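## Task

r1 begins in the laboratory and r2 in the reception; the connecting door is locked but a service window stands open. Get all three sample tubes that are in the reception fully seated in the green rack on the lab bench, with the rack still on that bench at the end. A tube touching the floor means failure, as does any robot tipping over or finishing tilted. Release everything and back away at the end; anything held in place only by a robot does not count.

## Robot and tools

Robots: r1 and r2 are identical Hello Robot Stretch 3 units. Each has a two-wheel differential base (0.33 m long, 0.34 m wide, passive omni wheel at the rear), a lift on a mast, and a single telescoping arm that reaches out to the robot's RIGHT side, ending in a wrist with yaw, pitch and roll and a two-finger gripper with round 0.04 m pads. The base cannot slide sideways; to move the gripper forward or back you drive the base. A spin in place pivots about a point 0.05 m behind the front edge; with the arm pulled in and wrist folded the swept radius is 0.28 m, and an unfolded level wrist reaches beyond it.

Frames: each robot reports in its own base frame: origin on the floor between the drive wheels, x forward, y left, z up. hand_pose is in that frame, located where the closed fingertips meet. Odometry is the base frame at the start of the scene. Robots do not share frames, so judge their relative positions only from images, lidar_m, wrist_depth_mm and head_depth_mm.

execute_actions: argument actions is a list holding one action or nothing (empty = just report). The action is an object keyed "r1" and/or "r2"; each may contain base, joints and contact_limits. base holds one command only: translate_m (metres, relative to where the base last reported itself, forward positive, -1 to 1) or rotate_rad (radians, relative turn, left/counter-clockwise positive, -3.2 to 3.2). joints holds absolute targets by name: lift_m 0 to 1.1 (arm height); arm_m 0 to 0.52 (extension); wrist_yaw_rad -1.345 to 4.42 (0 along the arm, positive toward the front, 3.0 folded over the base); wrist_pitch_rad -1.57 to 0.451 (0 level, negative tips fingers down); wrist_roll_rad -2.911 to 2.911; gripper_m -0.089 to 0.179 (larger is wider; the real fingertip gap is smaller, by about 0.007 nearly shut and 0.025 fully open, zero under 0.007); head_pan_rad -3.953 to 1.73 (0 forward, positive left, -1.57 faces along the arm); head_tilt_rad -1.53 to 0.419 (negative down). contact_limits takes arm_m only: a motor effort percentage 1 to 100 at which arm motion halts. Optional cameras lists r1_head_camera, r1_nav_camera, r1_wrist_camera, r2_head_camera, r2_nav_camera, r2_wrist_camera or all; [] gives none. Motions in one action start together; an action lasts at most 15 s. Anything omitted may still be driving toward an earlier target. An unknown key or out-of-range number rejects the whole call. After a reported stop, later motion calls in the same reply are skipped.

wait: seconds, 0 to 10; commands nothing and returns state and images. zoom_image: camera name plus region [x0, y0, x1, y1] in pixels of that camera's latest full image, at most 504 by 504. finished_scene: scene, the current scene's number; irreversible, reports success and starts the next scene.

Results: base_status and joint_status tell how each motion ended: done, off_target (resting away from target, possibly still pushing), contact_stop, time_out, torque_fault. After the last three the target is dropped; a contact-stopped arm or lift goes slack until commanded again. on_its_own covers uncommanded parts; its "held at" is the held target, not the position. joint_positions, motor_effort (percent, peak in brackets, noisy and biased; positive toward higher values; wheel effort positive means pushing forward), base_odometry (wheel-count based, slips count), turned_by_wheels and turned_by_imu (turn since last result), base_tilt in degrees (forward and right positive, a few degrees bias). lidar_m: 12 distances in metres in 30-degree sectors from straight ahead counter-clockwise (4th left, 7th rear, 10th right), plane 0.17 m up, range 0.15 to 12, misses glass and may miss thin legs, own body can block sectors 5, 6, 9, 10. Depth grids: 7x7 median depths in mm, wrist 45 to 1000, head 280 to 4000 (head grid is in the sideways image orientation). Camera calibration lines give K and T_world_to_cam into the carrying robot's base frame, with small errors.

Speed: the base is fast (0.30 m/s, 1.9 rad/s) only with lift_m under 0.30, arm_m under 0.03 and wrist_yaw_rad over 2.54; otherwise 0.10 m/s and 0.63 rad/s. Equal drive commands can differ by up to 2.5 cm per metre between robots.

Gripping: command gripper_m below the object's width to grasp; open at least 0.02 above the touch value to let go. Readings and done do not confirm a grasp. Fold or unfold the wrist only with lift_m 0.32 to 0.95, wrist_pitch_rad -0.4 and roll near 0; once folded, lift can go down to 0.25. With yaw below -0.4 keep pitch at -0.5 or lower.

Avoid: robots pressing or bumping each other (a base touching another robot must not drive further); dropping tubes or letting them reach the floor; arm pushes against rigid things with the gripper above about 0.45 m, repeated pushes, or driving while holding something fixed, all of which can tip the robot; snagging furniture, especially reversing. If base_tilt shows a lean, back the gripper off, undo the last move in small steps, and lower lift to about 0.2. Wrist servos overloaded for seconds cut out for 10 s. Loose objects may occasionally be nudged. Finish with tubes released in the rack and robots clear.

Each tool is called after "Call:" as name(argument=value, ...) on one line, values as JSON.

## Session

Call:
execute_actions(actions=[])

Scene clock: 0.00 s.
r1.base_odometry: x=+0.000 y=+0.000 heading=+0.000 (m, m, rad; r1's odometry frame)
r1.turned_by_wheels: +0.000 (rad since the last result)
r1.turned_by_imu: +0.000 (rad since the last result)
r1.base_tilt: forward=+0.0 right=-1.5 (deg)
r1.lidar_m: 1.77 1.99 1.19 1.03 1.03 1.14 1.01 1.01 1.19 2.15 2.28 1.19
r1.head_depth_mm: 1892 2915 - - - 1229 1904 / 1911 2884 - - - 1310 1817 / 1889 2895 3853 3881 3904 2405 1811 / 1900 2915 3720 3710 3766 2864 1974 / 1896 2922 3633 3681 3659 2872 1973 / 1905 2933 3501 3555 3613 2828 1959 / 1884 2940 3431 3472 3506 2839 1988
r1.base_status: not commanded
r1.joint_positions: lift_m=+0.373 arm_m=+0.001 wrist_yaw_rad=+3.084 wrist_pitch_rad=-0.339 wrist_roll_rad=+0.012 gripper_m=+0.037 head_pan_rad=+0.013 head_tilt_rad=-0.002
r1.joint_status: not commanded
r1.motor_effort: left_wheel=+0 right_wheel=+1 lift_m=+34 arm_m=-1 wrist_yaw_rad=+0 wrist_pitch_rad=+6 wrist_roll_rad=+0 gripper_m=+0 head_pan_rad=+1 head_tilt_rad=+0 (%)
r1.hand_pose: x=-0.0078 y=+0.0873 z=+0.4040 quat_wxyz=(+0.140, +0.704, +0.099, +0.689) (m; r1's base frame)
r1.wrist_depth_mm: 870 902 - - - - - / 917 - - - - - - / 993 - - - - - - / 892 939 - - - - - / 746 762 - 791 840 848 852 / 634 653 - 664 706 683 703 / 538 543 539 571 565 588 591
r2.base_odometry: x=+0.000 y=+0.000 heading=+0.000 (m, m, rad; r2's odometry frame)
r2.turned_by_wheels: +0.000 (rad since the last result)
r2.turned_by_imu: +0.000 (rad since the last result)
r2.base_tilt: forward=-0.1 right=-2.3 (deg)
r2.lidar_m: 2.73 1.46 1.24 1.22 1.22 1.02 1.04 1.18 1.95 1.55 1.00 2.19
r2.head_depth_mm: 2079 3046 3106 3073 3157 3125 2149 / 2036 3080 3162 3179 3186 3104 2152 / 2056 3167 3257 3284 3279 3119 2165 / 2049 3177 3308 3278 3297 3156 2139 / 2050 3193 3322 3439 3410 3162 2152 / 2041 2860 3046 2978 2981 2870 2173 / 2040 2450 2382 2399 2402 2408 2168
r2.base_status: not commanded
r2.joint_positions: lift_m=+0.526 arm_m=-0.001 wrist_yaw_rad=+2.831 wrist_pitch_rad=-0.377 wrist_roll_rad=-0.002 gripper_m=+0.037 head_pan_rad=+0.007 head_tilt_rad=-0.013
r2.joint_status: not commanded
r2.motor_effort: left_wheel=+0 right_wheel=+0 lift_m=+29 arm_m=-1 wrist_yaw_rad=+1 wrist_pitch_rad=+4 wrist_roll_rad=+1 gripper_m=+0 head_pan_rad=+0 head_tilt_rad=+2 (%)
r2.hand_pose: x=+0.0488 y=+0.0748 z=+0.5478 quat_wxyz=(+0.239, +0.706, +0.024, +0.667) (m; r2's base frame)
r2.wrist_depth_mm: - - - - - - - / - - - - - - - / - - - - - - - / - - - - - - - / 926 928 - 950 - 952 960 / 774 - 785 816 - 810 815 / 683 - 682 701 704 700 698
pictures: r1_head_camera (sideways: a quarter turn clockwise sets it upright), r1_nav_camera (sideways: a quarter turn counterclockwise sets it upright), r1_wrist_camera, r2_head_camera (sideways: a quarter turn clockwise sets it upright), r2_nav_camera (sideways: a quarter turn counterclockwise sets it upright), r2_wrist_camera
Images, in order (width x height): r1_head_camera 896x504, r1_nav_camera 672x504, r1_wrist_camera 644x364, r2_head_camera 896x504, r2_nav_camera 672x504, r2_wrist_camera 644x364.

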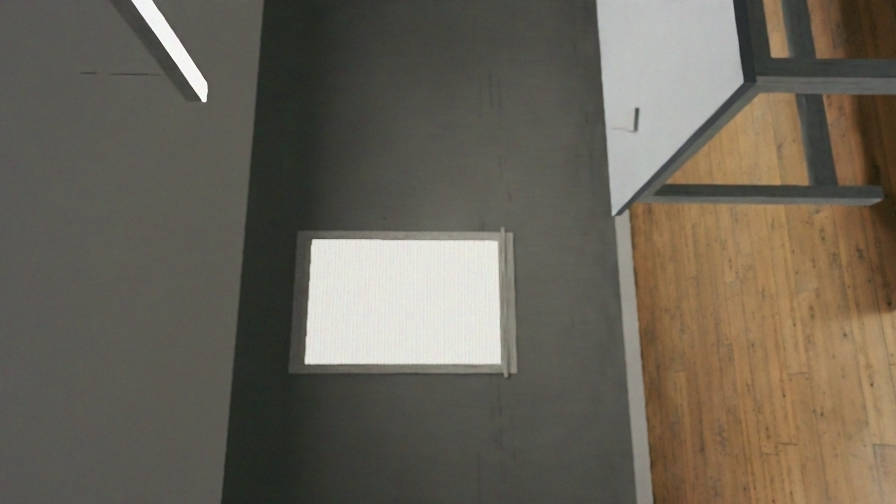

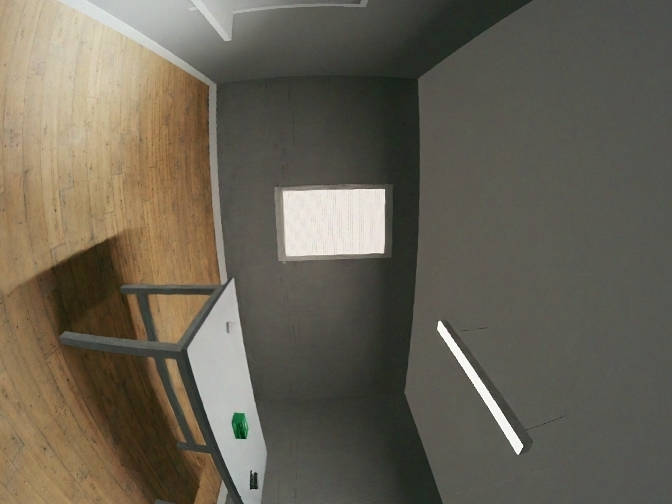

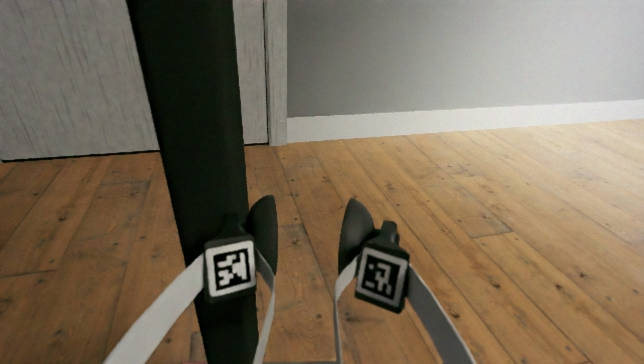

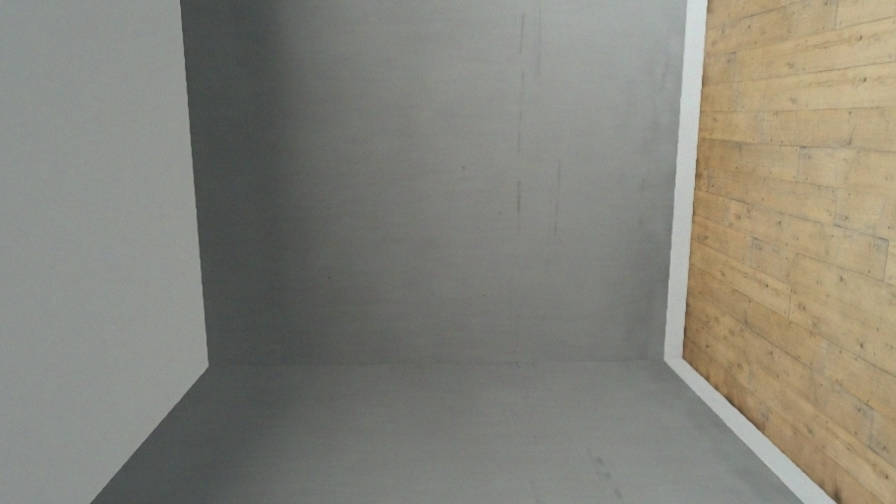

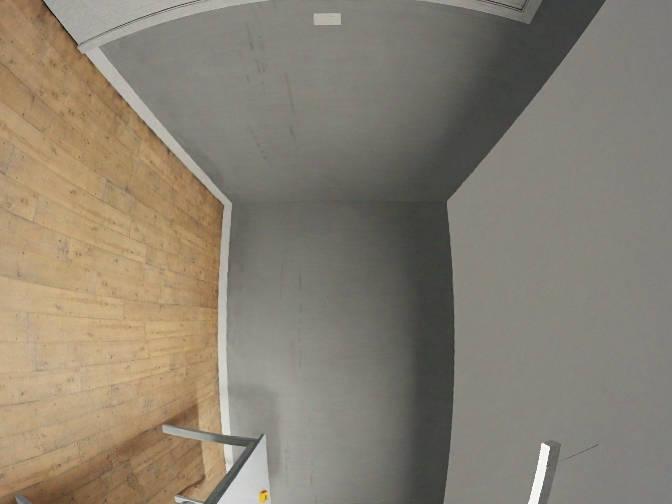

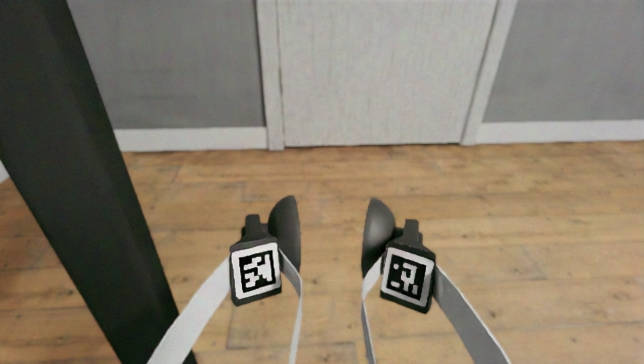

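Call:
execute_actions(actions=[{"r1":{"joints":{"head_pan_rad":-0.6,"head_tilt_rad":-0.4}},"r2":{"joints":{"head_pan_rad":-1.1,"head_tilt_rad":-0.4}}}], cameras=["r1_head_camera","r1_nav_camera","r2_head_camera","r2_nav_camera"])

Call:
execute_actions(actions=[{"r1":{"joints":{"head_pan_rad":0.8,"head_tilt_rad":-0.3}},"r2":{"joints":{"head_pan_rad":-2.3,"head_tilt_rad":-0.3}}}], cameras=["r1_head_camera","r1_nav_camera","r2_head_camera","r2_nav_camera"])

Scene clock: 8.67 s.
r1.base_odometry: x=+0.000 y=+0.000 heading=+0.000 (m, m, rad; r1's odometry frame)
r1.turned_by_wheels: +0.000 (rad since the last result)
r1.turned_by_imu: -0.001 (rad since the last result)
r1.base_tilt: forward=+0.0 right=-1.5 (deg)
r1.lidar_m: 1.77 1.99 1.19 1.03 1.03 1.14 1.01 1.01 1.19 2.15 2.27 1.19
r1.head_depth_mm: 2864 3064 3262 3101 2137 1643 1327 / 3042 3292 3457 2901 2127 1626 1323 / 3336 3524 2366 3101 2124 1619 1322 / 3679 3881 2352 2733 2123 1613 1317 / - - - 1588 2102 1628 1315 / 3835 - - 1463 2029 1523 1311 / 3568 3743 3847 1361 1980 1614 1305
r1.base_status: not commanded
r1.joint_positions: lift_m=+0.373 arm_m=+0.001 wrist_yaw_rad=+3.084 wrist_pitch_rad=-0.339 wrist_roll_rad=+0.012 gripper_m=+0.037 head_pan_rad=-0.593 head_tilt_rad=-0.395
r1.joint_status: all done
r1.motor_effort: left_wheel=+0(0) right_wheel=+1(1) lift_m=+34(34) arm_m=-1(1) wrist_yaw_rad=+0(0) wrist_pitch_rad=+6(6) wrist_roll_rad=+0(0) gripper_m=-1(1) head_pan_rad=-2(27) head_tilt_rad=-3(23) (%)
r1.hand_pose: x=-0.0078 y=+0.0873 z=+0.4040 quat_wxyz=(+0.140, +0.704, +0.099, +0.689) (m; r1's base frame)
r1.wrist_depth_mm: 906 908 966 - - - - / 906 953 - - - - - / 978 - - - - - - / 919 957 - - - - - / 745 748 - 811 827 841 855 / 631 646 - 661 705 706 699 / 548 564 546 567 571 599 603
r2.base_odometry: x=+0.000 y=+0.000 heading=+0.000 (m, m, rad; r2's odometry frame)
r2.turned_by_wheels: +0.000 (rad since the last result)
r2.turned_by_imu: +0.001 (rad since the last result)
r2.base_tilt: forward=-0.1 right=-2.3 (deg)
r2.lidar_m: 2.73 1.46 1.24 1.22 1.22 1.02 1.04 1.18 1.95 1.56 1.00 2.19
r2.head_depth_mm: 3185 3300 3538 3248 2250 1713 1390 / 3387 3577 3868 1626 2001 1719 1399 / 3567 3762 - 1340 2061 1721 1399 / 3842 - - 1338 1184 1623 1362 / - - - 1337 2162 1727 1400 / 3734 3849 3941 1426 2249 1720 1404 / 3348 3586 3485 1681 2245 1725 1388
r2.base_status: not commanded
r2.joint_positions: lift_m=+0.526 arm_m=-0.001 wrist_yaw_rad=+2.831 wrist_pitch_rad=-0.377 wrist_roll_rad=-0.002 gripper_m=+0.037 head_pan_rad=-1.093 head_tilt_rad=-0.395
r2.joint_status: all done
r2.motor_effort: left_wheel=+0(0) right_wheel=+0(0) lift_m=+29(30) arm_m=-1(0) wrist_yaw_rad=+0(1) wrist_pitch_rad=+4(4) wrist_roll_rad=+1(1) gripper_m=+1(0) head_pan_rad=-4(40) head_tilt_rad=-2(25) (%)
r2.hand_pose: x=+0.0488 y=+0.0748 z=+0.5478 quat_wxyz=(+0.239, +0.706, +0.024, +0.667) (m; r2's base frame)
r2.wrist_depth_mm: - - - - - - - / - - - - - - - / - - - - - - - / - - - - - - - / 949 946 - 941 - 959 960 / 776 - 784 792 - 815 807 / 682 - 684 698 695 691 712
pictures: r1_head_camera (sideways: a quarter turn clockwise sets it upright), r1_nav_camera (sideways: a quarter turn counterclockwise sets it upright), r2_head_camera (sideways: a quarter turn clockwise sets it upright), r2_nav_camera (sideways: a quarter turn counterclockwise sets it upright)
camera_calibration (this result's frames):
r1_head_camera: T_world_to_cam=[[-0.35222, 0.25171, -0.901434, 1.204], [0.589381, 0.807842, -0.00471434, 0.00472952], [0.727029, -0.532948, -0.432892, 0.520333], [0, 0, 0, 1]] pos_world=[0.0429875, -0.0295688, 1.31059]
r1_nav_camera: T_world_to_cam=[[0.265274, -0.211573, 0.940673, -1.17988], [-0.596058, -0.802844, -0.0124821, 0.0695512], [0.757855, -0.557385, -0.339084, 0.396783], [0, 0, 0, 1]] pos_world=[0.0537433, 0.0273692, 1.24529]
r2_head_camera: T_world_to_cam=[[-0.163756, 0.370442, -0.914307, 1.21261], [0.894912, 0.445779, 0.0203304, -0.0266057], [0.41511, -0.814895, -0.404512, 0.47512], [0, 0, 0, 1]] pos_world=[0.0251551, -0.0501694, 1.30143]
r2_nav_camera: T_world_to_cam=[[0.157327, -0.350377, 0.923301, -1.16152], [-0.894335, -0.447064, -0.0172623, 0.0798213], [0.418823, -0.823024, -0.38369, 0.452656], [0, 0, 0, 1]] pos_world=[0.0645419, 0.00126321, 1.24749]
Images, in order (width x height): r1_head_camera 896x504, r1_nav_camera 672x504, r2_head_camera 896x504, r2_nav_camera 672x504.

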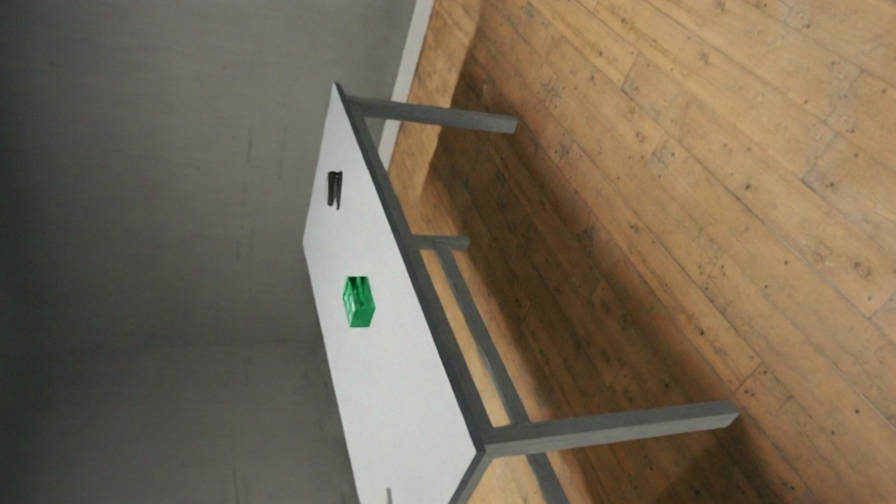

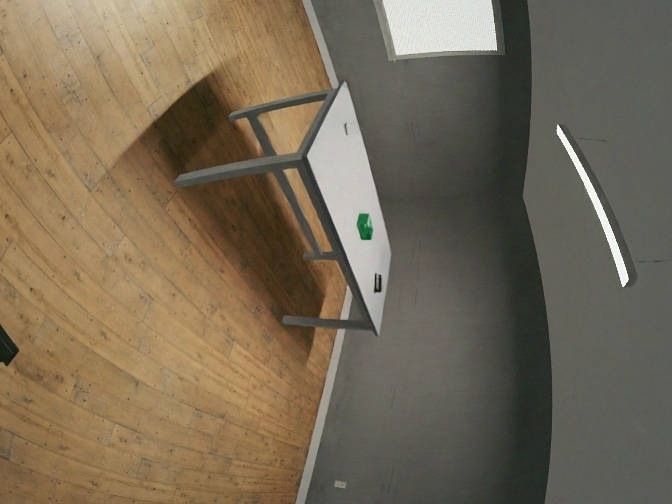

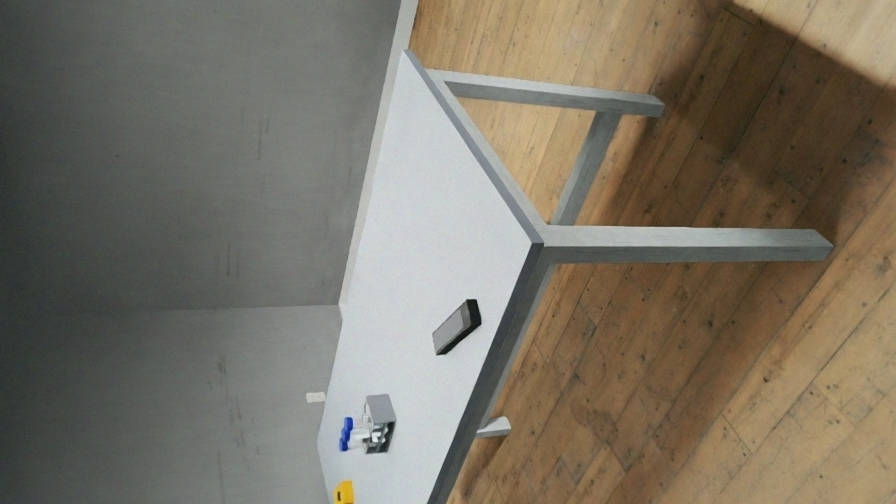

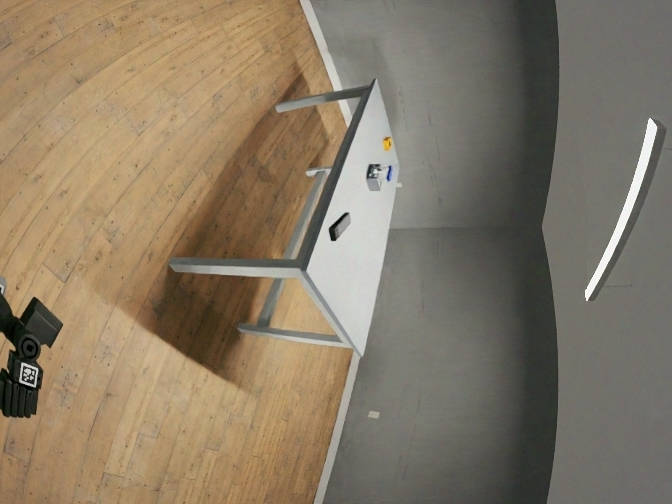

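Scene clock: 9.93 s.
r1.base_odometry: x=+0.000 y=+0.000 heading=+0.000 (m, m, rad; r1's odometry frame)
r1.turned_by_wheels: +0.000 (rad since the last result)
r1.turned_by_imu: +0.000 (rad since the last result)
r1.base_tilt: forward=-0.2 right=-1.5 (deg)
r1.lidar_m: 1.77 1.99 1.19 1.02 1.03 1.14 1.01 1.01 1.19 2.14 2.27 1.19
r1.head_depth_mm: 3139 3298 3482 3528 2451 1777 1414 / 2671 2953 3325 3534 2430 1788 1412 / 2115 2279 2493 2758 2402 1760 1415 / 1734 1984 2136 2103 2237 1760 1407 / 1488 - - 1723 1912 1761 1402 / 1309 - - 1581 1619 1633 1407 / 1151 1200 1254 1318 1397 1469 1392
r1.base_status: not commanded
r1.joint_positions: lift_m=+0.373 arm_m=+0.001 wrist_yaw_rad=+3.084 wrist_pitch_rad=-0.339 wrist_roll_rad=+0.012 gripper_m=+0.037 head_pan_rad=+0.793 head_tilt_rad=-0.310
r1.joint_status: all done
r1.motor_effort: left_wheel=+0(0) right_wheel=+1(1) lift_m=+34(34) arm_m=+0(1) wrist_yaw_rad=-1(0) wrist_pitch_rad=+6(6) wrist_roll_rad=+0(0) gripper_m=+1(1) head_pan_rad=+1(31) head_tilt_rad=+5(13) (%)
r1.hand_pose: x=-0.0078 y=+0.0873 z=+0.4040 quat_wxyz=(+0.140, +0.704, +0.099, +0.689) (m; r1's base frame)
r1.wrist_depth_mm: 878 925 973 - - - - / 906 966 - - - - - / - - - - - - - / 913 935 - 998 - - - / 748 776 - 801 812 855 826 / 636 642 - 656 714 684 695 / 548 553 539 559 573 581 597
r2.base_odometry: x=+0.000 y=+0.000 heading=+0.000 (m, m, rad; r2's odometry frame)
r2.turned_by_wheels: +0.000 (rad since the last result)
r2.turned_by_imu: +0.000 (rad since the last result)
r2.base_tilt: forward=+0.0 right=-2.3 (deg)
r2.lidar_m: 2.74 1.45 1.24 1.22 1.22 1.02 1.05 1.18 1.95 1.56 1.00 2.18
r2.head_depth_mm: 1143 - - 1694 1367 1467 1457 / 1137 - - 1620 1603 1720 1489 / 1282 - - 1688 1891 1862 1504 / 1473 1882 2011 2056 2243 1887 1501 / 2113 2293 2483 2699 2590 1912 1489 / 2632 2888 3203 3384 2604 1909 1502 / 3067 3248 3413 3503 2563 1920 1508
r2.base_status: not commanded
r2.joint_positions: lift_m=+0.526 arm_m=-0.001 wrist_yaw_rad=+2.831 wrist_pitch_rad=-0.377 wrist_roll_rad=-0.002 gripper_m=+0.037 head_pan_rad=-2.293 head_tilt_rad=-0.310
r2.joint_status: all done
r2.motor_effort: left_wheel=+0(0) right_wheel=+1(1) lift_m=+29(30) arm_m=-1(0) wrist_yaw_rad=+0(1) wrist_pitch_rad=+4(4) wrist_roll_rad=+1(1) gripper_m=+1(0) head_pan_rad=-4(39) head_tilt_rad=+4(15) (%)
r2.hand_pose: x=+0.0488 y=+0.0748 z=+0.5478 quat_wxyz=(+0.239, +0.706, +0.024, +0.667) (m; r2's base frame)
r2.wrist_depth_mm: - - - - - - - / - - - - - - - / - - - - - - - / - - - - - - - / 913 949 - 951 - 964 969 / 796 - 783 802 - 807 794 / 680 - 691 689 698 693 691
pictures: r1_head_camera (sideways: a quarter turn clockwise sets it upright), r1_nav_camera (sideways: a quarter turn counterclockwise sets it upright), r2_head_camera (sideways: a quarter turn clockwise sets it upright), r2_nav_camera (sideways: a quarter turn counterclockwise sets it upright)
camera_calibration (this result's frames):
r1_head_camera: T_world_to_cam=[[-0.257672, -0.244407, -0.93481, 1.24697], [-0.68527, 0.728288, -0.0015232, 0.00835075], [0.681183, 0.640205, -0.355145, 0.419438], [0, 0, 0, 1]] pos_world=[0.041319, 0.0301616, 1.31466]
r1_nav_camera: T_world_to_cam=[[0.200114, 0.164219, 0.965912, -1.21244], [0.68017, -0.732873, -0.0163163, 0.0667594], [0.705212, 0.660249, -0.258355, 0.292038], [0, 0, 0, 1]] pos_world=[-0.00872872, 0.0552146, 1.24765]
r2_head_camera: T_world_to_cam=[[0.233882, 0.22775, -0.945214, 1.25053], [0.740932, -0.671233, 0.0216004, -0.0273221], [-0.629539, -0.705391, -0.325736, 0.378975], [0, 0, 0, 1]] pos_world=[-0.0336516, -0.0358214, 1.30605]
r2_nav_camera: T_world_to_cam=[[-0.217056, -0.213972, 0.952419, -1.19725], [-0.741746, 0.670428, -0.0184244, 0.0804053], [-0.634586, -0.710452, -0.304234, 0.355677], [0, 0, 0, 1]] pos_world=[0.025478, -0.057392, 1.24997]
Images, in order (width x height): r1_head_camera 896x504, r1_nav_camera 672x504, r2_head_camera 896x504, r2_nav_camera 672x504.

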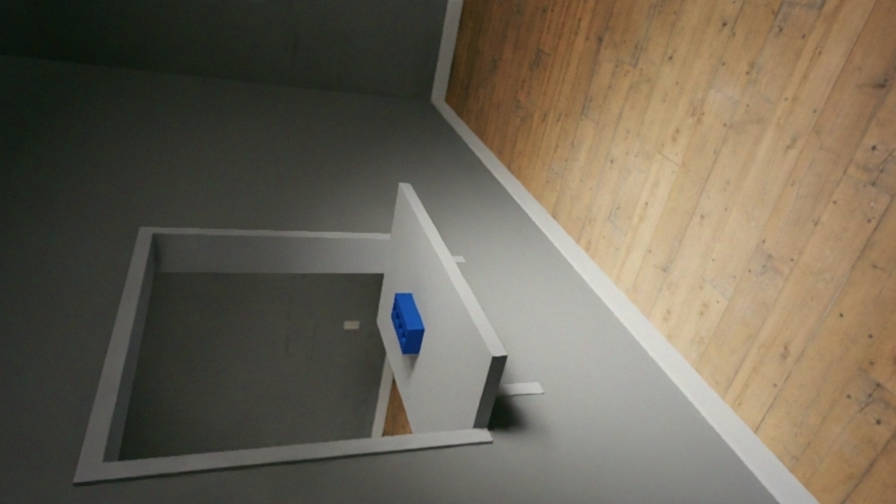

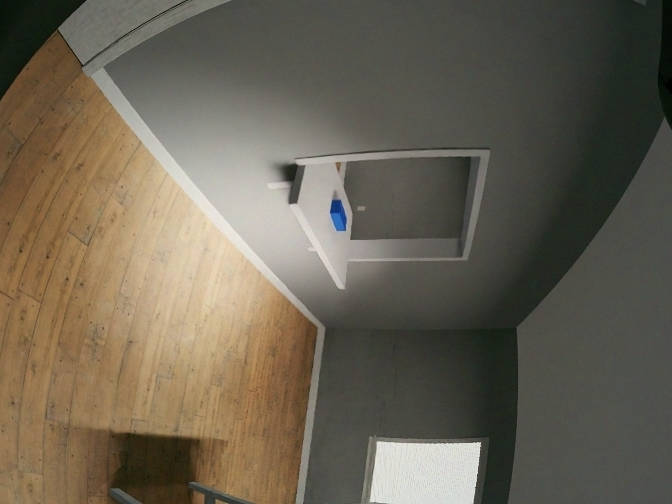

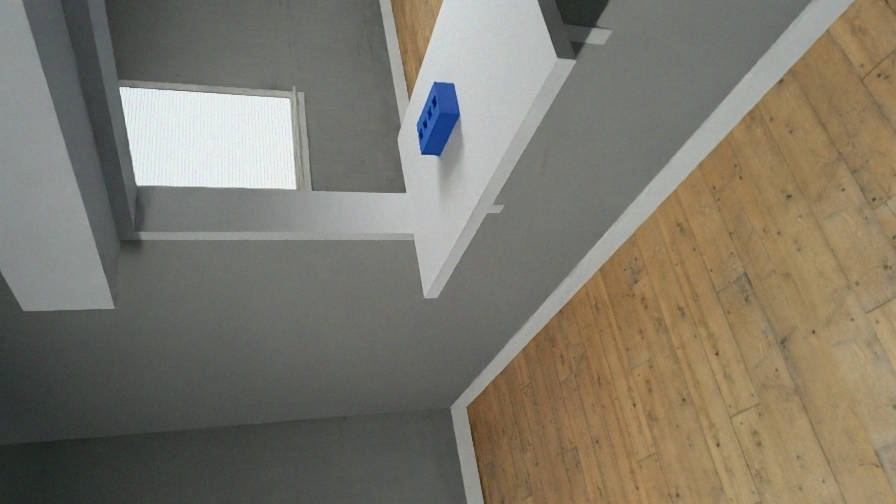

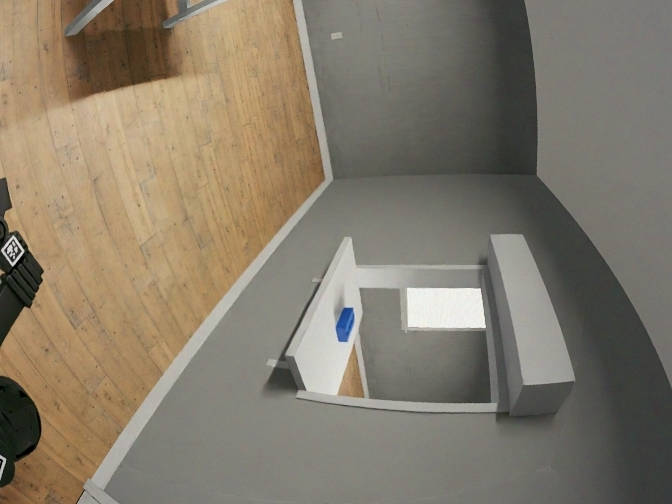

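Call:
execute_actions(actions=[{"r1":{"base":{"rotate_rad":2.256},"joints":{"lift_m":0.27,"head_pan_rad":-1.57,"head_tilt_rad":-0.7}},"r2":{"base":{"rotate_rad":-0.45},"joints":{"lift_m":0.27,"wrist_yaw_rad":3.0,"head_pan_rad":-1.57,"head_tilt_rad":-0.7}}}], cameras=[])

Call:
execute_actions(actions=[{"r1":{"base":{"translate_m":-0.9}},"r2":{"base":{"translate_m":1.0}}}], cameras=[])

Call:
execute_actions(actions=[{"r1":{"base":{"translate_m":-0.46}},"r2":{"base":{"translate_m":0.53}}}], cameras=[])

Call:
execute_actions(actions=[{"r1":{"base":{"rotate_rad":-0.457},"joints":{"lift_m":0.85}},"r2":{"base":{"rotate_rad":0.23},"joints":{"lift_m":0.85}}}], cameras=["r1_head_camera","r2_head_camera"])

Scene clock: 49.20 s.
r1.base_odometry: x=+0.000 y=+0.000 heading=+2.256 (m, m, rad; r1's odometry frame)
r1.turned_by_wheels: +2.256 (rad since the last result)
r1.turned_by_imu: +2.250 (rad since the last result)
r1.base_tilt: forward=-0.2 right=-1.5 (deg)
r1.lidar_m: 1.05 1.06 1.01 1.03 1.34 3.15 2.27 1.19 3.74 1.60 1.11 1.03
r1.head_depth_mm: 3059 3298 2531 1960 1568 1321 1147 / 3190 3410 2530 1926 1572 1317 1137 / 2700 3104 2499 1929 1565 1323 1139 / 2106 2418 2453 1905 1562 1310 1136 / 1875 1791 2161 1922 1552 1303 1136 / 3871 1464 1767 1845 1548 1305 1130 / - 1459 1504 1637 1549 1305 1133
r1.base_status: done
r1.joint_positions: lift_m=+0.270 arm_m=+0.001 wrist_yaw_rad=+3.084 wrist_pitch_rad=-0.340 wrist_roll_rad=+0.012 gripper_m=+0.037 head_pan_rad=-1.563 head_tilt_rad=-0.692
r1.joint_status: all done
r1.motor_effort: left_wheel=-2(9) right_wheel=+4(11) lift_m=+27(30) arm_m=-1(1) wrist_yaw_rad=+0(1) wrist_pitch_rad=+6(6) wrist_roll_rad=+0(0) gripper_m=+1(1) head_pan_rad=-3(34) head_tilt_rad=-3(24) (%)
r1.hand_pose: x=-0.0078 y=+0.0872 z=+0.3009 quat_wxyz=(+0.140, +0.704, +0.099, +0.689) (m; r1's base frame)
r1.wrist_depth_mm: - - - - 1000 881 798 / - - - - - 931 899 / 970 990 - - - 967 892 / 742 754 - 809 813 847 900 / 604 616 - 637 656 667 688 / 494 526 - 532 553 541 562 / 446 - - - 461 468 470
r2.base_odometry: x=+0.000 y=+0.000 heading=-0.450 (m, m, rad; r2's odometry frame)
r2.turned_by_wheels: -0.450 (rad since the last result)
r2.turned_by_imu: -0.450 (rad since the last result)
r2.base_tilt: forward=-0.1 right=-2.3 (deg)
r2.lidar_m: 2.19 2.40 1.41 1.23 1.23 1.17 1.02 1.05 1.23 2.20 1.56 1.00
r2.head_depth_mm: 1701 1680 1894 1889 1612 1351 1183 / 2050 2211 2262 1987 1611 1374 1185 / 2607 2802 2558 1974 1603 1364 1174 / 3134 3408 2562 1997 1617 1367 1187 / 3049 3377 2537 1972 1608 1375 1179 / 3013 3286 2589 1971 1600 1378 1177 / 2945 3204 2567 1993 1614 1358 1179
r2.base_status: done
r2.joint_positions: lift_m=+0.271 arm_m=-0.001 wrist_yaw_rad=+2.999 wrist_pitch_rad=-0.378 wrist_roll_rad=-0.002 gripper_m=+0.037 head_pan_rad=-1.577 head_tilt_rad=-0.691
r2.joint_status: all done
r2.motor_effort: left_wheel=+2(5) right_wheel=-2(5) lift_m=+13(26) arm_m=+0(1) wrist_yaw_rad=+2(3) wrist_pitch_rad=+4(4) wrist_roll_rad=+1(1) gripper_m=+0(0) head_pan_rad=+3(38) head_tilt_rad=-3(28) (%)
r2.hand_pose: x=+0.0114 y=+0.0834 z=+0.2926 quat_wxyz=(+0.182, +0.701, +0.083, +0.684) (m; r2's base frame)
r2.wrist_depth_mm: 946 - - - - - - / - - - - - - - / 921 - 943 952 955 957 966 / 707 717 722 726 724 727 744 / 585 589 - 587 608 597 591 / 488 492 - 515 - 501 499 / 439 - - - 432 434 438
pictures: none
No camera images: the call's "cameras" was empty. Leave "cameras" out to get every camera's image.

Scene clock: 54.23 s.
r1.base_odometry: x=+0.569 y=-0.697 heading=+2.256 (m, m, rad; r1's odometry frame)
r1.turned_by_wheels: +0.000 (rad since the last result)
r1.turned_by_imu: -0.005 (rad since the last result)
r1.base_tilt: forward=-0.1 right=-1.5 (deg)
r1.lidar_m: 1.88 1.48 1.40 1.43 1.86 2.46 1.37 1.35 1.28 0.65 1.97 1.84
r1.head_depth_mm: 2757 3008 1044 801 1528 1322 1146 / 2875 3085 1046 822 1575 1326 1137 / 2965 3229 2528 851 1447 1289 1136 / 3115 3291 2496 1918 1560 1280 1136 / 3018 3238 2468 1899 1561 1308 1132 / 2628 2893 2464 1913 1552 1307 1131 / 2290 2473 2441 1890 1541 1302 1134
r1.base_status: done
r1.joint_positions: lift_m=+0.270 arm_m=+0.001 wrist_yaw_rad=+3.084 wrist_pitch_rad=-0.340 wrist_roll_rad=+0.012 gripper_m=+0.037 head_pan_rad=-1.563 head_tilt_rad=-0.692
r1.joint_status: not commanded
r1.motor_effort: left_wheel=-2(11) right_wheel=+3(6) lift_m=+27(27) arm_m=-1(1) wrist_yaw_rad=+0(1) wrist_pitch_rad=+6(6) wrist_roll_rad=+0(0) gripper_m=-1(1) head_pan_rad=-3(2) head_tilt_rad=-3(3) (%)
r1.hand_pose: x=-0.0078 y=+0.0872 z=+0.3009 quat_wxyz=(+0.140, +0.704, +0.099, +0.689) (m; r1's base frame)
r1.wrist_depth_mm: - - - - - - - / - - - - - - - / 954 970 - - - - - / 735 763 - 806 829 838 884 / 604 611 - 630 658 682 682 / 507 521 - 531 561 555 561 / 450 - - - 456 474 471
r2.base_odometry: x=+0.901 y=-0.435 heading=-0.450 (m, m, rad; r2's odometry frame)
r2.turned_by_wheels: +0.000 (rad since the last result)
r2.turned_by_imu: +0.003 (rad since the last result)
r2.base_tilt: forward=-0.1 right=-2.3 (deg)
r2.lidar_m: 1.20 2.31 1.69 1.49 1.49 1.73 2.01 2.02 0.64 0.69 1.20 1.21
r2.head_depth_mm: 3261 3361 2584 1962 1614 1365 1182 / 3055 3420 2551 809 968 1332 1184 / 3042 3306 1040 806 1567 1309 1184 / 2968 3248 1039 774 1536 1365 1176 / 2901 3217 1041 770 1536 1367 1179 / 2814 3104 1038 800 1506 1371 1186 / 2774 3093 1040 806 713 1359 1180
r2.base_status: done
r2.joint_positions: lift_m=+0.271 arm_m=-0.001 wrist_yaw_rad=+2.999 wrist_pitch_rad=-0.378 wrist_roll_rad=-0.002 gripper_m=+0.037 head_pan_rad=-1.577 head_tilt_rad=-0.691
r2.joint_status: not commanded
r2.motor_effort: left_wheel=+2(7) right_wheel=-2(5) lift_m=+13(12) arm_m=-1(1) wrist_yaw_rad=+1(2) wrist_pitch_rad=+4(4) wrist_roll_rad=+1(1) gripper_m=+0(0) head_pan_rad=+3(4) head_tilt_rad=-3(4) (%)
r2.hand_pose: x=+0.0113 y=+0.0834 z=+0.2925 quat_wxyz=(+0.182, +0.701, +0.083, +0.684) (m; r2's base frame)
r2.wrist_depth_mm: - - - - - - - / - - - - - - - / 923 - 935 943 949 961 962 / 716 708 725 710 724 747 734 / 583 581 - 590 617 599 598 / 490 495 - 512 - 497 498 / 435 - - - 432 434 433
pictures: none
No camera images: the call's "cameras" was empty. Leave "cameras" out to get every camera's image.

Scene clock: 57.57 s.
r1.base_odometry: x=+0.860 y=-1.053 heading=+2.256 (m, m, rad; r1's odometry frame)
r1.turned_by_wheels: +0.000 (rad since the last result)
r1.turned_by_imu: -0.003 (rad since the last result)
r1.base_tilt: forward=+0.0 right=-1.7 (deg)
r1.lidar_m: 2.29 1.70 1.60 1.63 2.12 2.04 0.91 1.15 1.08 1.10 0.72 2.27
r1.head_depth_mm: 2576 2856 1046 762 649 1268 1146 / 2641 2987 1041 797 647 1317 1139 / 2741 3071 1039 795 664 1318 1135 / 2948 3169 1029 793 698 1306 1135 / 3037 3331 1024 789 1436 1313 1135 / 3110 3317 1027 785 1509 1301 1137 / 2811 2988 2453 785 1084 1267 1131
r1.base_status: done
r1.joint_positions: lift_m=+0.270 arm_m=+0.001 wrist_yaw_rad=+3.084 wrist_pitch_rad=-0.340 wrist_roll_rad=+0.012 gripper_m=+0.037 head_pan_rad=-1.563 head_tilt_rad=-0.692
r1.joint_status: not commanded
r1.motor_effort: left_wheel=-1(11) right_wheel=+3(6) lift_m=+27(27) arm_m=-1(1) wrist_yaw_rad=+0(1) wrist_pitch_rad=+6(7) wrist_roll_rad=+0(0) gripper_m=+0(1) head_pan_rad=-3(3) head_tilt_rad=-3(3) (%)
r1.hand_pose: x=-0.0078 y=+0.0872 z=+0.3009 quat_wxyz=(+0.140, +0.704, +0.099, +0.689) (m; r1's base frame)
r1.wrist_depth_mm: - - - - - - - / - - - - - - - / 980 987 - - - - - / 740 747 - 819 822 874 872 / 601 613 - 636 660 666 670 / 497 517 - 536 558 540 557 / 456 - - - 454 472 474
r2.base_odometry: x=+1.378 y=-0.665 heading=-0.450 (m, m, rad; r2's odometry frame)
r2.turned_by_wheels: +0.000 (rad since the last result)
r2.turned_by_imu: +0.002 (rad since the last result)
r2.base_tilt: forward=+0.0 right=-2.2 (deg)
r2.lidar_m: 1.78 1.79 1.83 1.61 1.61 1.88 2.54 0.95 1.23 1.08 1.09 0.69
r2.head_depth_mm: 3082 3399 1038 812 714 1369 1179 / 2957 3272 1037 807 698 1360 1181 / 2942 3220 1037 808 676 1365 1182 / 2907 3155 1044 789 659 1355 1184 / 2790 3040 1038 773 657 1337 1173 / 2735 3045 1039 807 656 1335 1182 / 2660 2913 1044 806 657 1302 1179
r2.base_status: done
r2.joint_positions: lift_m=+0.271 arm_m=-0.001 wrist_yaw_rad=+2.999 wrist_pitch_rad=-0.378 wrist_roll_rad=-0.002 gripper_m=+0.037 head_pan_rad=-1.577 head_tilt_rad=-0.691
r2.joint_status: not commanded
r2.motor_effort: left_wheel=+2(8) right_wheel=-2(4) lift_m=+13(13) arm_m=-1(1) wrist_yaw_rad=+1(1) wrist_pitch_rad=+4(4) wrist_roll_rad=+1(1) gripper_m=+0(0) head_pan_rad=+3(3) head_tilt_rad=-3(3) (%)
r2.hand_pose: x=+0.0113 y=+0.0834 z=+0.2925 quat_wxyz=(+0.182, +0.701, +0.083, +0.684) (m; r2's base frame)
r2.wrist_depth_mm: - - - - - - - / - - - - - - - / 925 - 936 943 955 964 960 / 710 713 729 731 741 722 736 / 584 580 - 591 614 600 595 / 490 488 - 515 - 503 505 / 439 - - - 427 433 432
pictures: none
No camera images: the call's "cameras" was empty. Leave "cameras" out to get every camera's image.

Scene clock: 63.67 s.
r1.base_odometry: x=+0.860 y=-1.053 heading=+1.799 (m, m, rad; r1's odometry frame)
r1.turned_by_wheels: -0.457 (rad since the last result)
r1.turned_by_imu: -0.458 (rad since the last result)
r1.base_tilt: forward=+0.0 right=-1.6 (deg)
r1.lidar_m: 2.27 2.28 1.66 1.60 1.66 2.13 2.04 0.91 1.12 1.08 1.12 0.72
r1.head_depth_mm: 2654 3032 1048 802 668 - - / 2664 3056 1039 798 664 - 1105 / 2635 3051 1042 783 662 1382 1100 / 2645 2988 1035 766 659 1377 - / 2660 2973 1028 778 657 1404 1090 / 2643 2971 1020 784 654 1322 1111 / 2628 2968 1017 784 656 1306 1126
r1.base_status: done
r1.joint_positions: lift_m=+0.850 arm_m=+0.001 wrist_yaw_rad=+3.084 wrist_pitch_rad=-0.340 wrist_roll_rad=+0.012 gripper_m=+0.037 head_pan_rad=-1.563 head_tilt_rad=-0.692
r1.joint_status: all done
r1.motor_effort: left_wheel=+2(8) right_wheel=-1(5) lift_m=+40(43) arm_m=-1(1) wrist_yaw_rad=-1(0) wrist_pitch_rad=+6(6) wrist_roll_rad=+0(0) gripper_m=+0(0) head_pan_rad=-2(3) head_tilt_rad=-3(3) (%)
r1.hand_pose: x=-0.0078 y=+0.0872 z=+0.8803 quat_wxyz=(+0.141, +0.704, +0.099, +0.689) (m; r1's base frame)
r1.wrist_depth_mm: - - - - - - - / - - - - - - - / - - - - - - - / - - - - - - - / - - - - - - - / - - - - - - - / - - - - - - -
r2.base_odometry: x=+1.378 y=-0.665 heading=-0.220 (m, m, rad; r2's odometry frame)
r2.turned_by_wheels: +0.230 (rad since the last result)
r2.turned_by_imu: +0.230 (rad since the last result)
r2.base_tilt: forward=-0.1 right=-2.3 (deg)
r2.lidar_m: 1.79 1.86 1.67 1.61 1.67 2.24 2.54 0.95 1.12 1.08 1.12 0.70
r2.head_depth_mm: 2741 3146 1034 806 660 - - / 2771 3087 1039 785 661 - - / 2749 3024 1037 775 658 1398 - / 2741 3061 1034 782 660 1425 - / 2741 3030 1036 803 656 1439 - / 2735 3018 1035 806 659 1372 1180 / 2741 3088 1037 806 657 1329 1188
r2.base_status: done
r2.joint_positions: lift_m=+0.849 arm_m=-0.001 wrist_yaw_rad=+2.999 wrist_pitch_rad=-0.378 wrist_roll_rad=-0.002 gripper_m=+0.037 head_pan_rad=-1.577 head_tilt_rad=-0.692
r2.joint_status: all done
r2.motor_effort: left_wheel=-1(4) right_wheel=+3(10) lift_m=+42(47) arm_m=-1(1) wrist_yaw_rad=+1(1) wrist_pitch_rad=+4(5) wrist_roll_rad=+1(1) gripper_m=+0(0) head_pan_rad=+3(3) head_tilt_rad=-3(3) (%)
r2.hand_pose: x=+0.0113 y=+0.0834 z=+0.8711 quat_wxyz=(+0.182, +0.701, +0.084, +0.684) (m; r2's base frame)
r2.wrist_depth_mm: - - - - - - - / - - - - - - - / - - - - - - - / - - - - - - - / - - - - - - - / - - - - - - - / - - - - - - -
pictures: r1_head_camera (sideways: a quarter turn clockwise sets it upright), r2_head_camera (sideways: a quarter turn clockwise sets it upright)
camera_calibration (this result's frames):
r1_head_camera: T_world_to_cam=[[0.0068583, 0.677864, -0.735155, 0.985012], [0.999517, -0.0269203, -0.0154979, 0.0162627], [-0.0302961, -0.734694, -0.677722, 0.843478], [0, 0, 0, 1]] pos_world=[0.00254371, -0.0475678, 1.29603]
r2_head_camera: T_world_to_cam=[[0.0289963, 0.65405, -0.755895, 1.00488], [0.99952, -0.0272188, 0.0147902, -0.0200244], [-0.010901, -0.755961, -0.654526, 0.803002], [0, 0, 0, 1]] pos_world=[-0.000369394, -0.0507463, 1.28546]
Images, in order (width x height): r1_head_camera 896x504, r2_head_camera 896x504.

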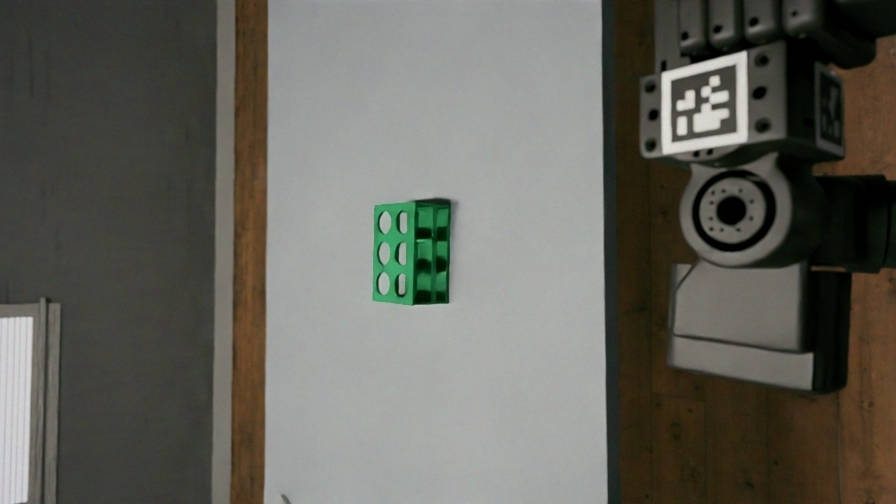

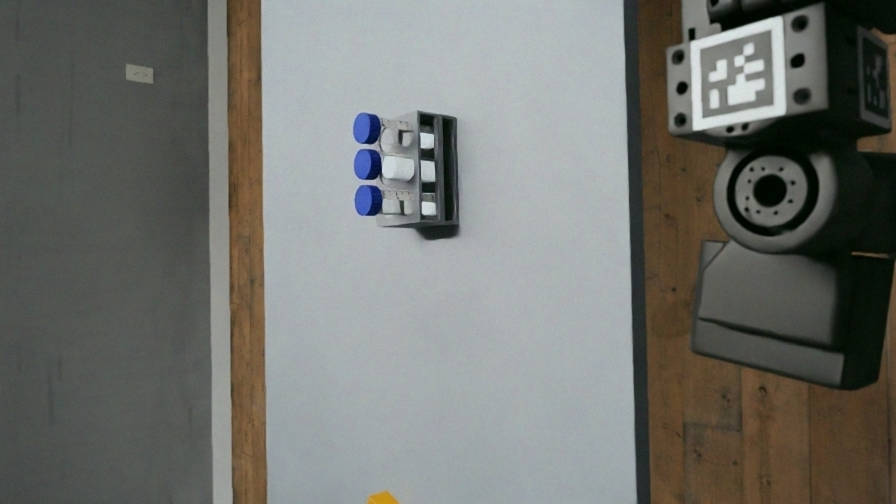

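Call:
execute_actions(actions=[{"r2":{"base":{"translate_m":-0.085},"joints":{"wrist_yaw_rad":0,"wrist_pitch_rad":-0.2,"gripper_m":0.179,"lift_m":0.8}}}], cameras=["r2_wrist_camera","r2_head_camera"])

Scene clock: 80.20 s.
r1.base_odometry: x=+0.860 y=-1.053 heading=+1.799 (m, m, rad; r1's odometry frame)
r1.turned_by_wheels: +0.000 (rad since the last result)
r1.turned_by_imu: -0.001 (rad since the last result)
r1.base_tilt: forward=+0.0 right=-1.7 (deg)
r1.lidar_m: 2.27 2.28 1.67 1.60 1.65 2.11 2.04 0.91 1.12 1.08 1.12 0.73
r1.head_depth_mm: 2673 3053 1045 800 668 - - / 2675 3010 1040 797 664 - 1096 / 2675 3008 1036 783 664 1375 1099 / 2621 3029 1031 767 660 1372 - / 2674 3011 1027 780 660 1409 1092 / 2613 2967 1020 786 654 1321 1108 / 2612 2977 1014 781 654 1302 1132
r1.base_status: not commanded
r1.joint_positions: lift_m=+0.850 arm_m=+0.001 wrist_yaw_rad=+3.084 wrist_pitch_rad=-0.340 wrist_roll_rad=+0.012 gripper_m=+0.037 head_pan_rad=-1.563 head_tilt_rad=-0.692
r1.joint_status: not commanded
r1.motor_effort: left_wheel=+2(2) right_wheel=-1(1) lift_m=+40(41) arm_m=-1(1) wrist_yaw_rad=+1(0) wrist_pitch_rad=+6(6) wrist_roll_rad=+0(0) gripper_m=+0(1) head_pan_rad=-3(2) head_tilt_rad=-3(3) (%)
r1.hand_pose: x=-0.0078 y=+0.0872 z=+0.8803 quat_wxyz=(+0.141, +0.704, +0.099, +0.689) (m; r1's base frame)
r1.wrist_depth_mm: - - - - - - - / - - - - - - - / - - - - - - - / - - - - - - - / - - - - - - - / - - - - - - - / - - - - - - -
r2.base_odometry: x=+1.295 y=-0.647 heading=-0.220 (m, m, rad; r2's odometry frame)
r2.turned_by_wheels: +0.000 (rad since the last result)
r2.turned_by_imu: +0.000 (rad since the last result)
r2.base_tilt: forward=+0.0 right=-2.3 (deg)
r2.lidar_m: 1.87 1.95 1.67 1.60 1.66 2.28 2.45 0.87 1.12 1.08 1.12 0.76
r2.head_depth_mm: 2774 3081 1041 808 660 1378 - / 2812 3099 1037 807 676 1402 - / 2784 3073 1038 786 657 - - / 2778 3083 1039 779 660 - 1163 / 2748 3034 1043 784 675 1363 1186 / 2710 3040 1042 804 657 1359 1182 / 2710 3057 1034 804 656 1326 1180
r2.base_status: done
r2.joint_positions: lift_m=+0.801 arm_m=-0.001 wrist_yaw_rad=+0.002 wrist_pitch_rad=-0.222 wrist_roll_rad=-0.002 gripper_m=+0.179 head_pan_rad=-1.577 head_tilt_rad=-0.692
r2.joint_status: all done
r2.motor_effort: left_wheel=-1(4) right_wheel=+3(4) lift_m=+13(31) arm_m=+0(1) wrist_yaw_rad=-3(3) wrist_pitch_rad=+6(7) wrist_roll_rad=+1(1) gripper_m=+1(100) head_pan_rad=+3(3) head_tilt_rad=-3(3) (%)
r2.hand_pose: x=-0.0211 y=-0.3882 z=+0.8594 quat_wxyz=(+0.704, +0.079, -0.701, -0.078) (m; r2's base frame)
r2.wrist_depth_mm: - - - - - - - / - - - - - - - / 556 672 679 435 689 714 718 / 441 447 454 418 464 468 472 / 335 346 340 342 346 345 364 / - 270 271 272 275 277 - / 217 226 226 228 229 230 223
pictures: r2_head_camera (sideways: a quarter turn clockwise sets it upright), r2_wrist_camera
camera_calibration (this result's frames):
r2_head_camera: T_world_to_cam=[[0.0289962, 0.65405, -0.755895, 1.00488], [0.99952, -0.0272187, 0.0147902, -0.0200244], [-0.0109009, -0.755961, -0.654526, 0.803003], [0, 0, 0, 1]] pos_world=[-0.000369388, -0.0507463, 1.28546]
r2_wrist_camera: T_world_to_cam=[[-0.9995, -0.0206586, 0.0239475, -0.0441486], [-0.030452, 0.424144, -0.905082, 0.966028], [0.00854057, -0.905359, -0.424561, 0.174591], [0, 0, 0, 1]] pos_world=[-0.0162002, -0.25258, 0.949516]
Images, in order (width x height): r2_head_camera 896x504, r2_wrist_camera 644x364.

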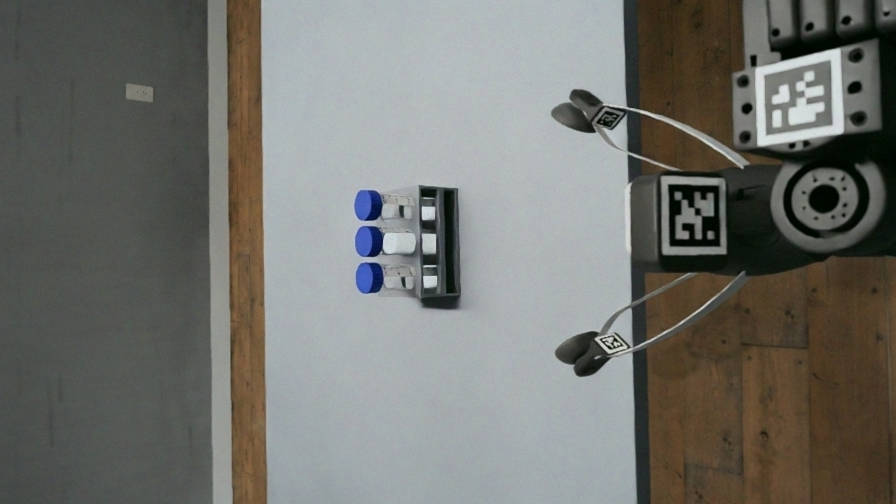

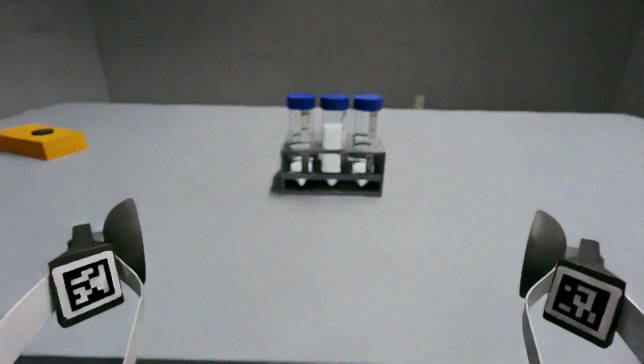

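Call:
execute_actions(actions=[{"r2":{"joints":{"lift_m":0.74,"arm_m":0.22}}}], cameras=["r2_wrist_camera","r2_head_camera"])

Scene clock: 86.60 s.
r1.base_odometry: x=+0.860 y=-1.053 heading=+1.799 (m, m, rad; r1's odometry frame)
r1.turned_by_wheels: +0.000 (rad since the last result)
r1.turned_by_imu: -0.001 (rad since the last result)
r1.base_tilt: forward=-0.2 right=-1.7 (deg)
r1.lidar_m: 2.27 2.28 1.66 1.60 1.66 2.12 2.04 0.91 1.12 1.08 1.12 0.73
r1.head_depth_mm: 2691 3030 1047 801 667 - - / 2674 3013 1044 799 664 - 1098 / 2667 3002 1038 783 661 1378 1100 / 2663 3002 1035 767 662 1383 - / 2658 3006 1025 780 661 1406 1091 / 2664 2961 1020 786 657 1322 1106 / 2644 2962 1013 782 654 1308 1129
r1.base_status: not commanded
r1.joint_positions: lift_m=+0.850 arm_m=+0.001 wrist_yaw_rad=+3.084 wrist_pitch_rad=-0.340 wrist_roll_rad=+0.012 gripper_m=+0.037 head_pan_rad=-1.563 head_tilt_rad=-0.692
r1.joint_status: not commanded
r1.motor_effort: left_wheel=+2(2) right_wheel=-1(1) lift_m=+41(41) arm_m=-1(2) wrist_yaw_rad=-1(0) wrist_pitch_rad=+6(6) wrist_roll_rad=+0(0) gripper_m=+0(1) head_pan_rad=-3(3) head_tilt_rad=-4(2) (%)
r1.hand_pose: x=-0.0078 y=+0.0872 z=+0.8803 quat_wxyz=(+0.141, +0.704, +0.099, +0.689) (m; r1's base frame)
r1.wrist_depth_mm: - - - - - - - / - - - - - - - / - - - - - - - / - - - - - - - / - - - - - - - / - - - - - - - / - - - - - - -
r2.base_odometry: x=+1.295 y=-0.647 heading=-0.220 (m, m, rad; r2's odometry frame)
r2.turned_by_wheels: +0.000 (rad since the last result)
r2.turned_by_imu: +0.001 (rad since the last result)
r2.base_tilt: forward=-0.1 right=-2.3 (deg)
r2.lidar_m: 1.87 1.94 1.67 1.61 1.67 2.28 2.46 0.87 1.12 1.08 1.12 0.76
r2.head_depth_mm: 2736 3075 1037 807 658 1396 - / 2775 3057 1042 832 - 1335 1173 / 2759 3007 1038 836 - 1369 1183 / 2771 3016 1037 783 642 1363 1184 / 2727 3059 1035 804 658 1358 1179 / 2729 3047 1036 806 658 1361 1175 / 2736 3044 1036 803 659 1324 1175
r2.base_status: not commanded
r2.joint_positions: lift_m=+0.741 arm_m=+0.220 wrist_yaw_rad=+0.001 wrist_pitch_rad=-0.221 wrist_roll_rad=-0.002 gripper_m=+0.179 head_pan_rad=-1.577 head_tilt_rad=-0.692
r2.joint_status: all done
r2.motor_effort: left_wheel=-1(1) right_wheel=+3(3) lift_m=+13(15) arm_m=+2(3) wrist_yaw_rad=+0(2) wrist_pitch_rad=+6(7) wrist_roll_rad=+1(1) gripper_m=+0(0) head_pan_rad=+3(2) head_tilt_rad=-3(3) (%)
r2.hand_pose: x=-0.0214 y=-0.6093 z=+0.7996 quat_wxyz=(+0.704, +0.079, -0.702, -0.078) (m; r2's base frame)
r2.wrist_depth_mm: - - - - - - - / - - - 166 164 - - / 459 461 467 182 439 490 498 / 305 308 227 187 199 324 327 / 235 238 213 197 201 240 248 / - 186 187 188 189 190 - / 152 155 155 157 158 158 154
pictures: r2_head_camera (sideways: a quarter turn clockwise sets it upright), r2_wrist_camera
camera_calibration (this result's frames):
r2_head_camera: T_world_to_cam=[[0.028996, 0.65405, -0.755895, 1.00488], [0.99952, -0.0272185, 0.0147902, -0.0200244], [-0.0109008, -0.755961, -0.654526, 0.803002], [0, 0, 0, 1]] pos_world=[-0.000369376, -0.0507463, 1.28546]
r2_wrist_camera: T_world_to_cam=[[-0.999525, -0.0193936, 0.0239622, -0.0468314], [-0.0299227, 0.423481, -0.905411, 1.00556], [0.00741169, -0.905698, -0.42386, -0.0518125], [0, 0, 0, 1]] pos_world=[-0.0163362, -0.473669, 0.889603]
Images, in order (width x height): r2_head_camera 896x504, r2_wrist_camera 644x364.

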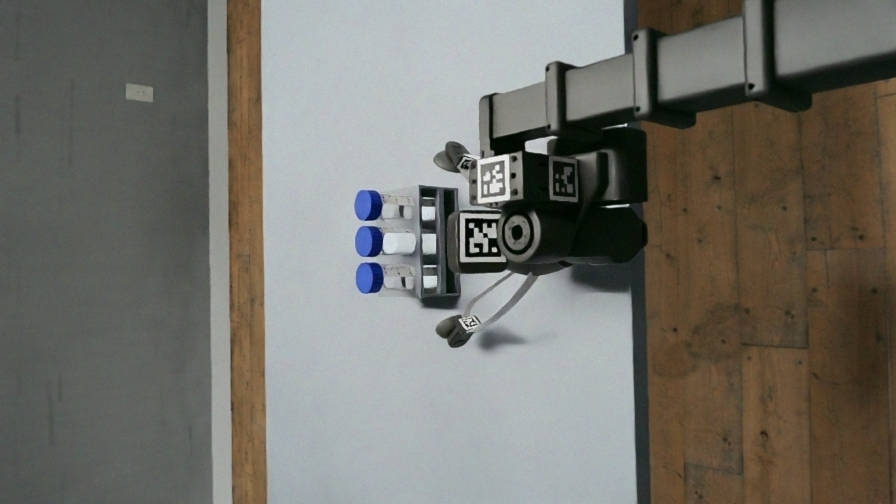

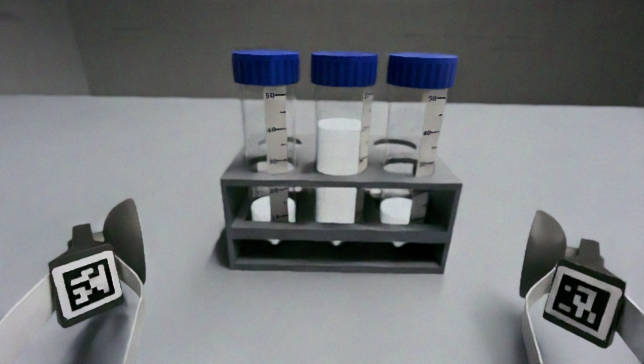

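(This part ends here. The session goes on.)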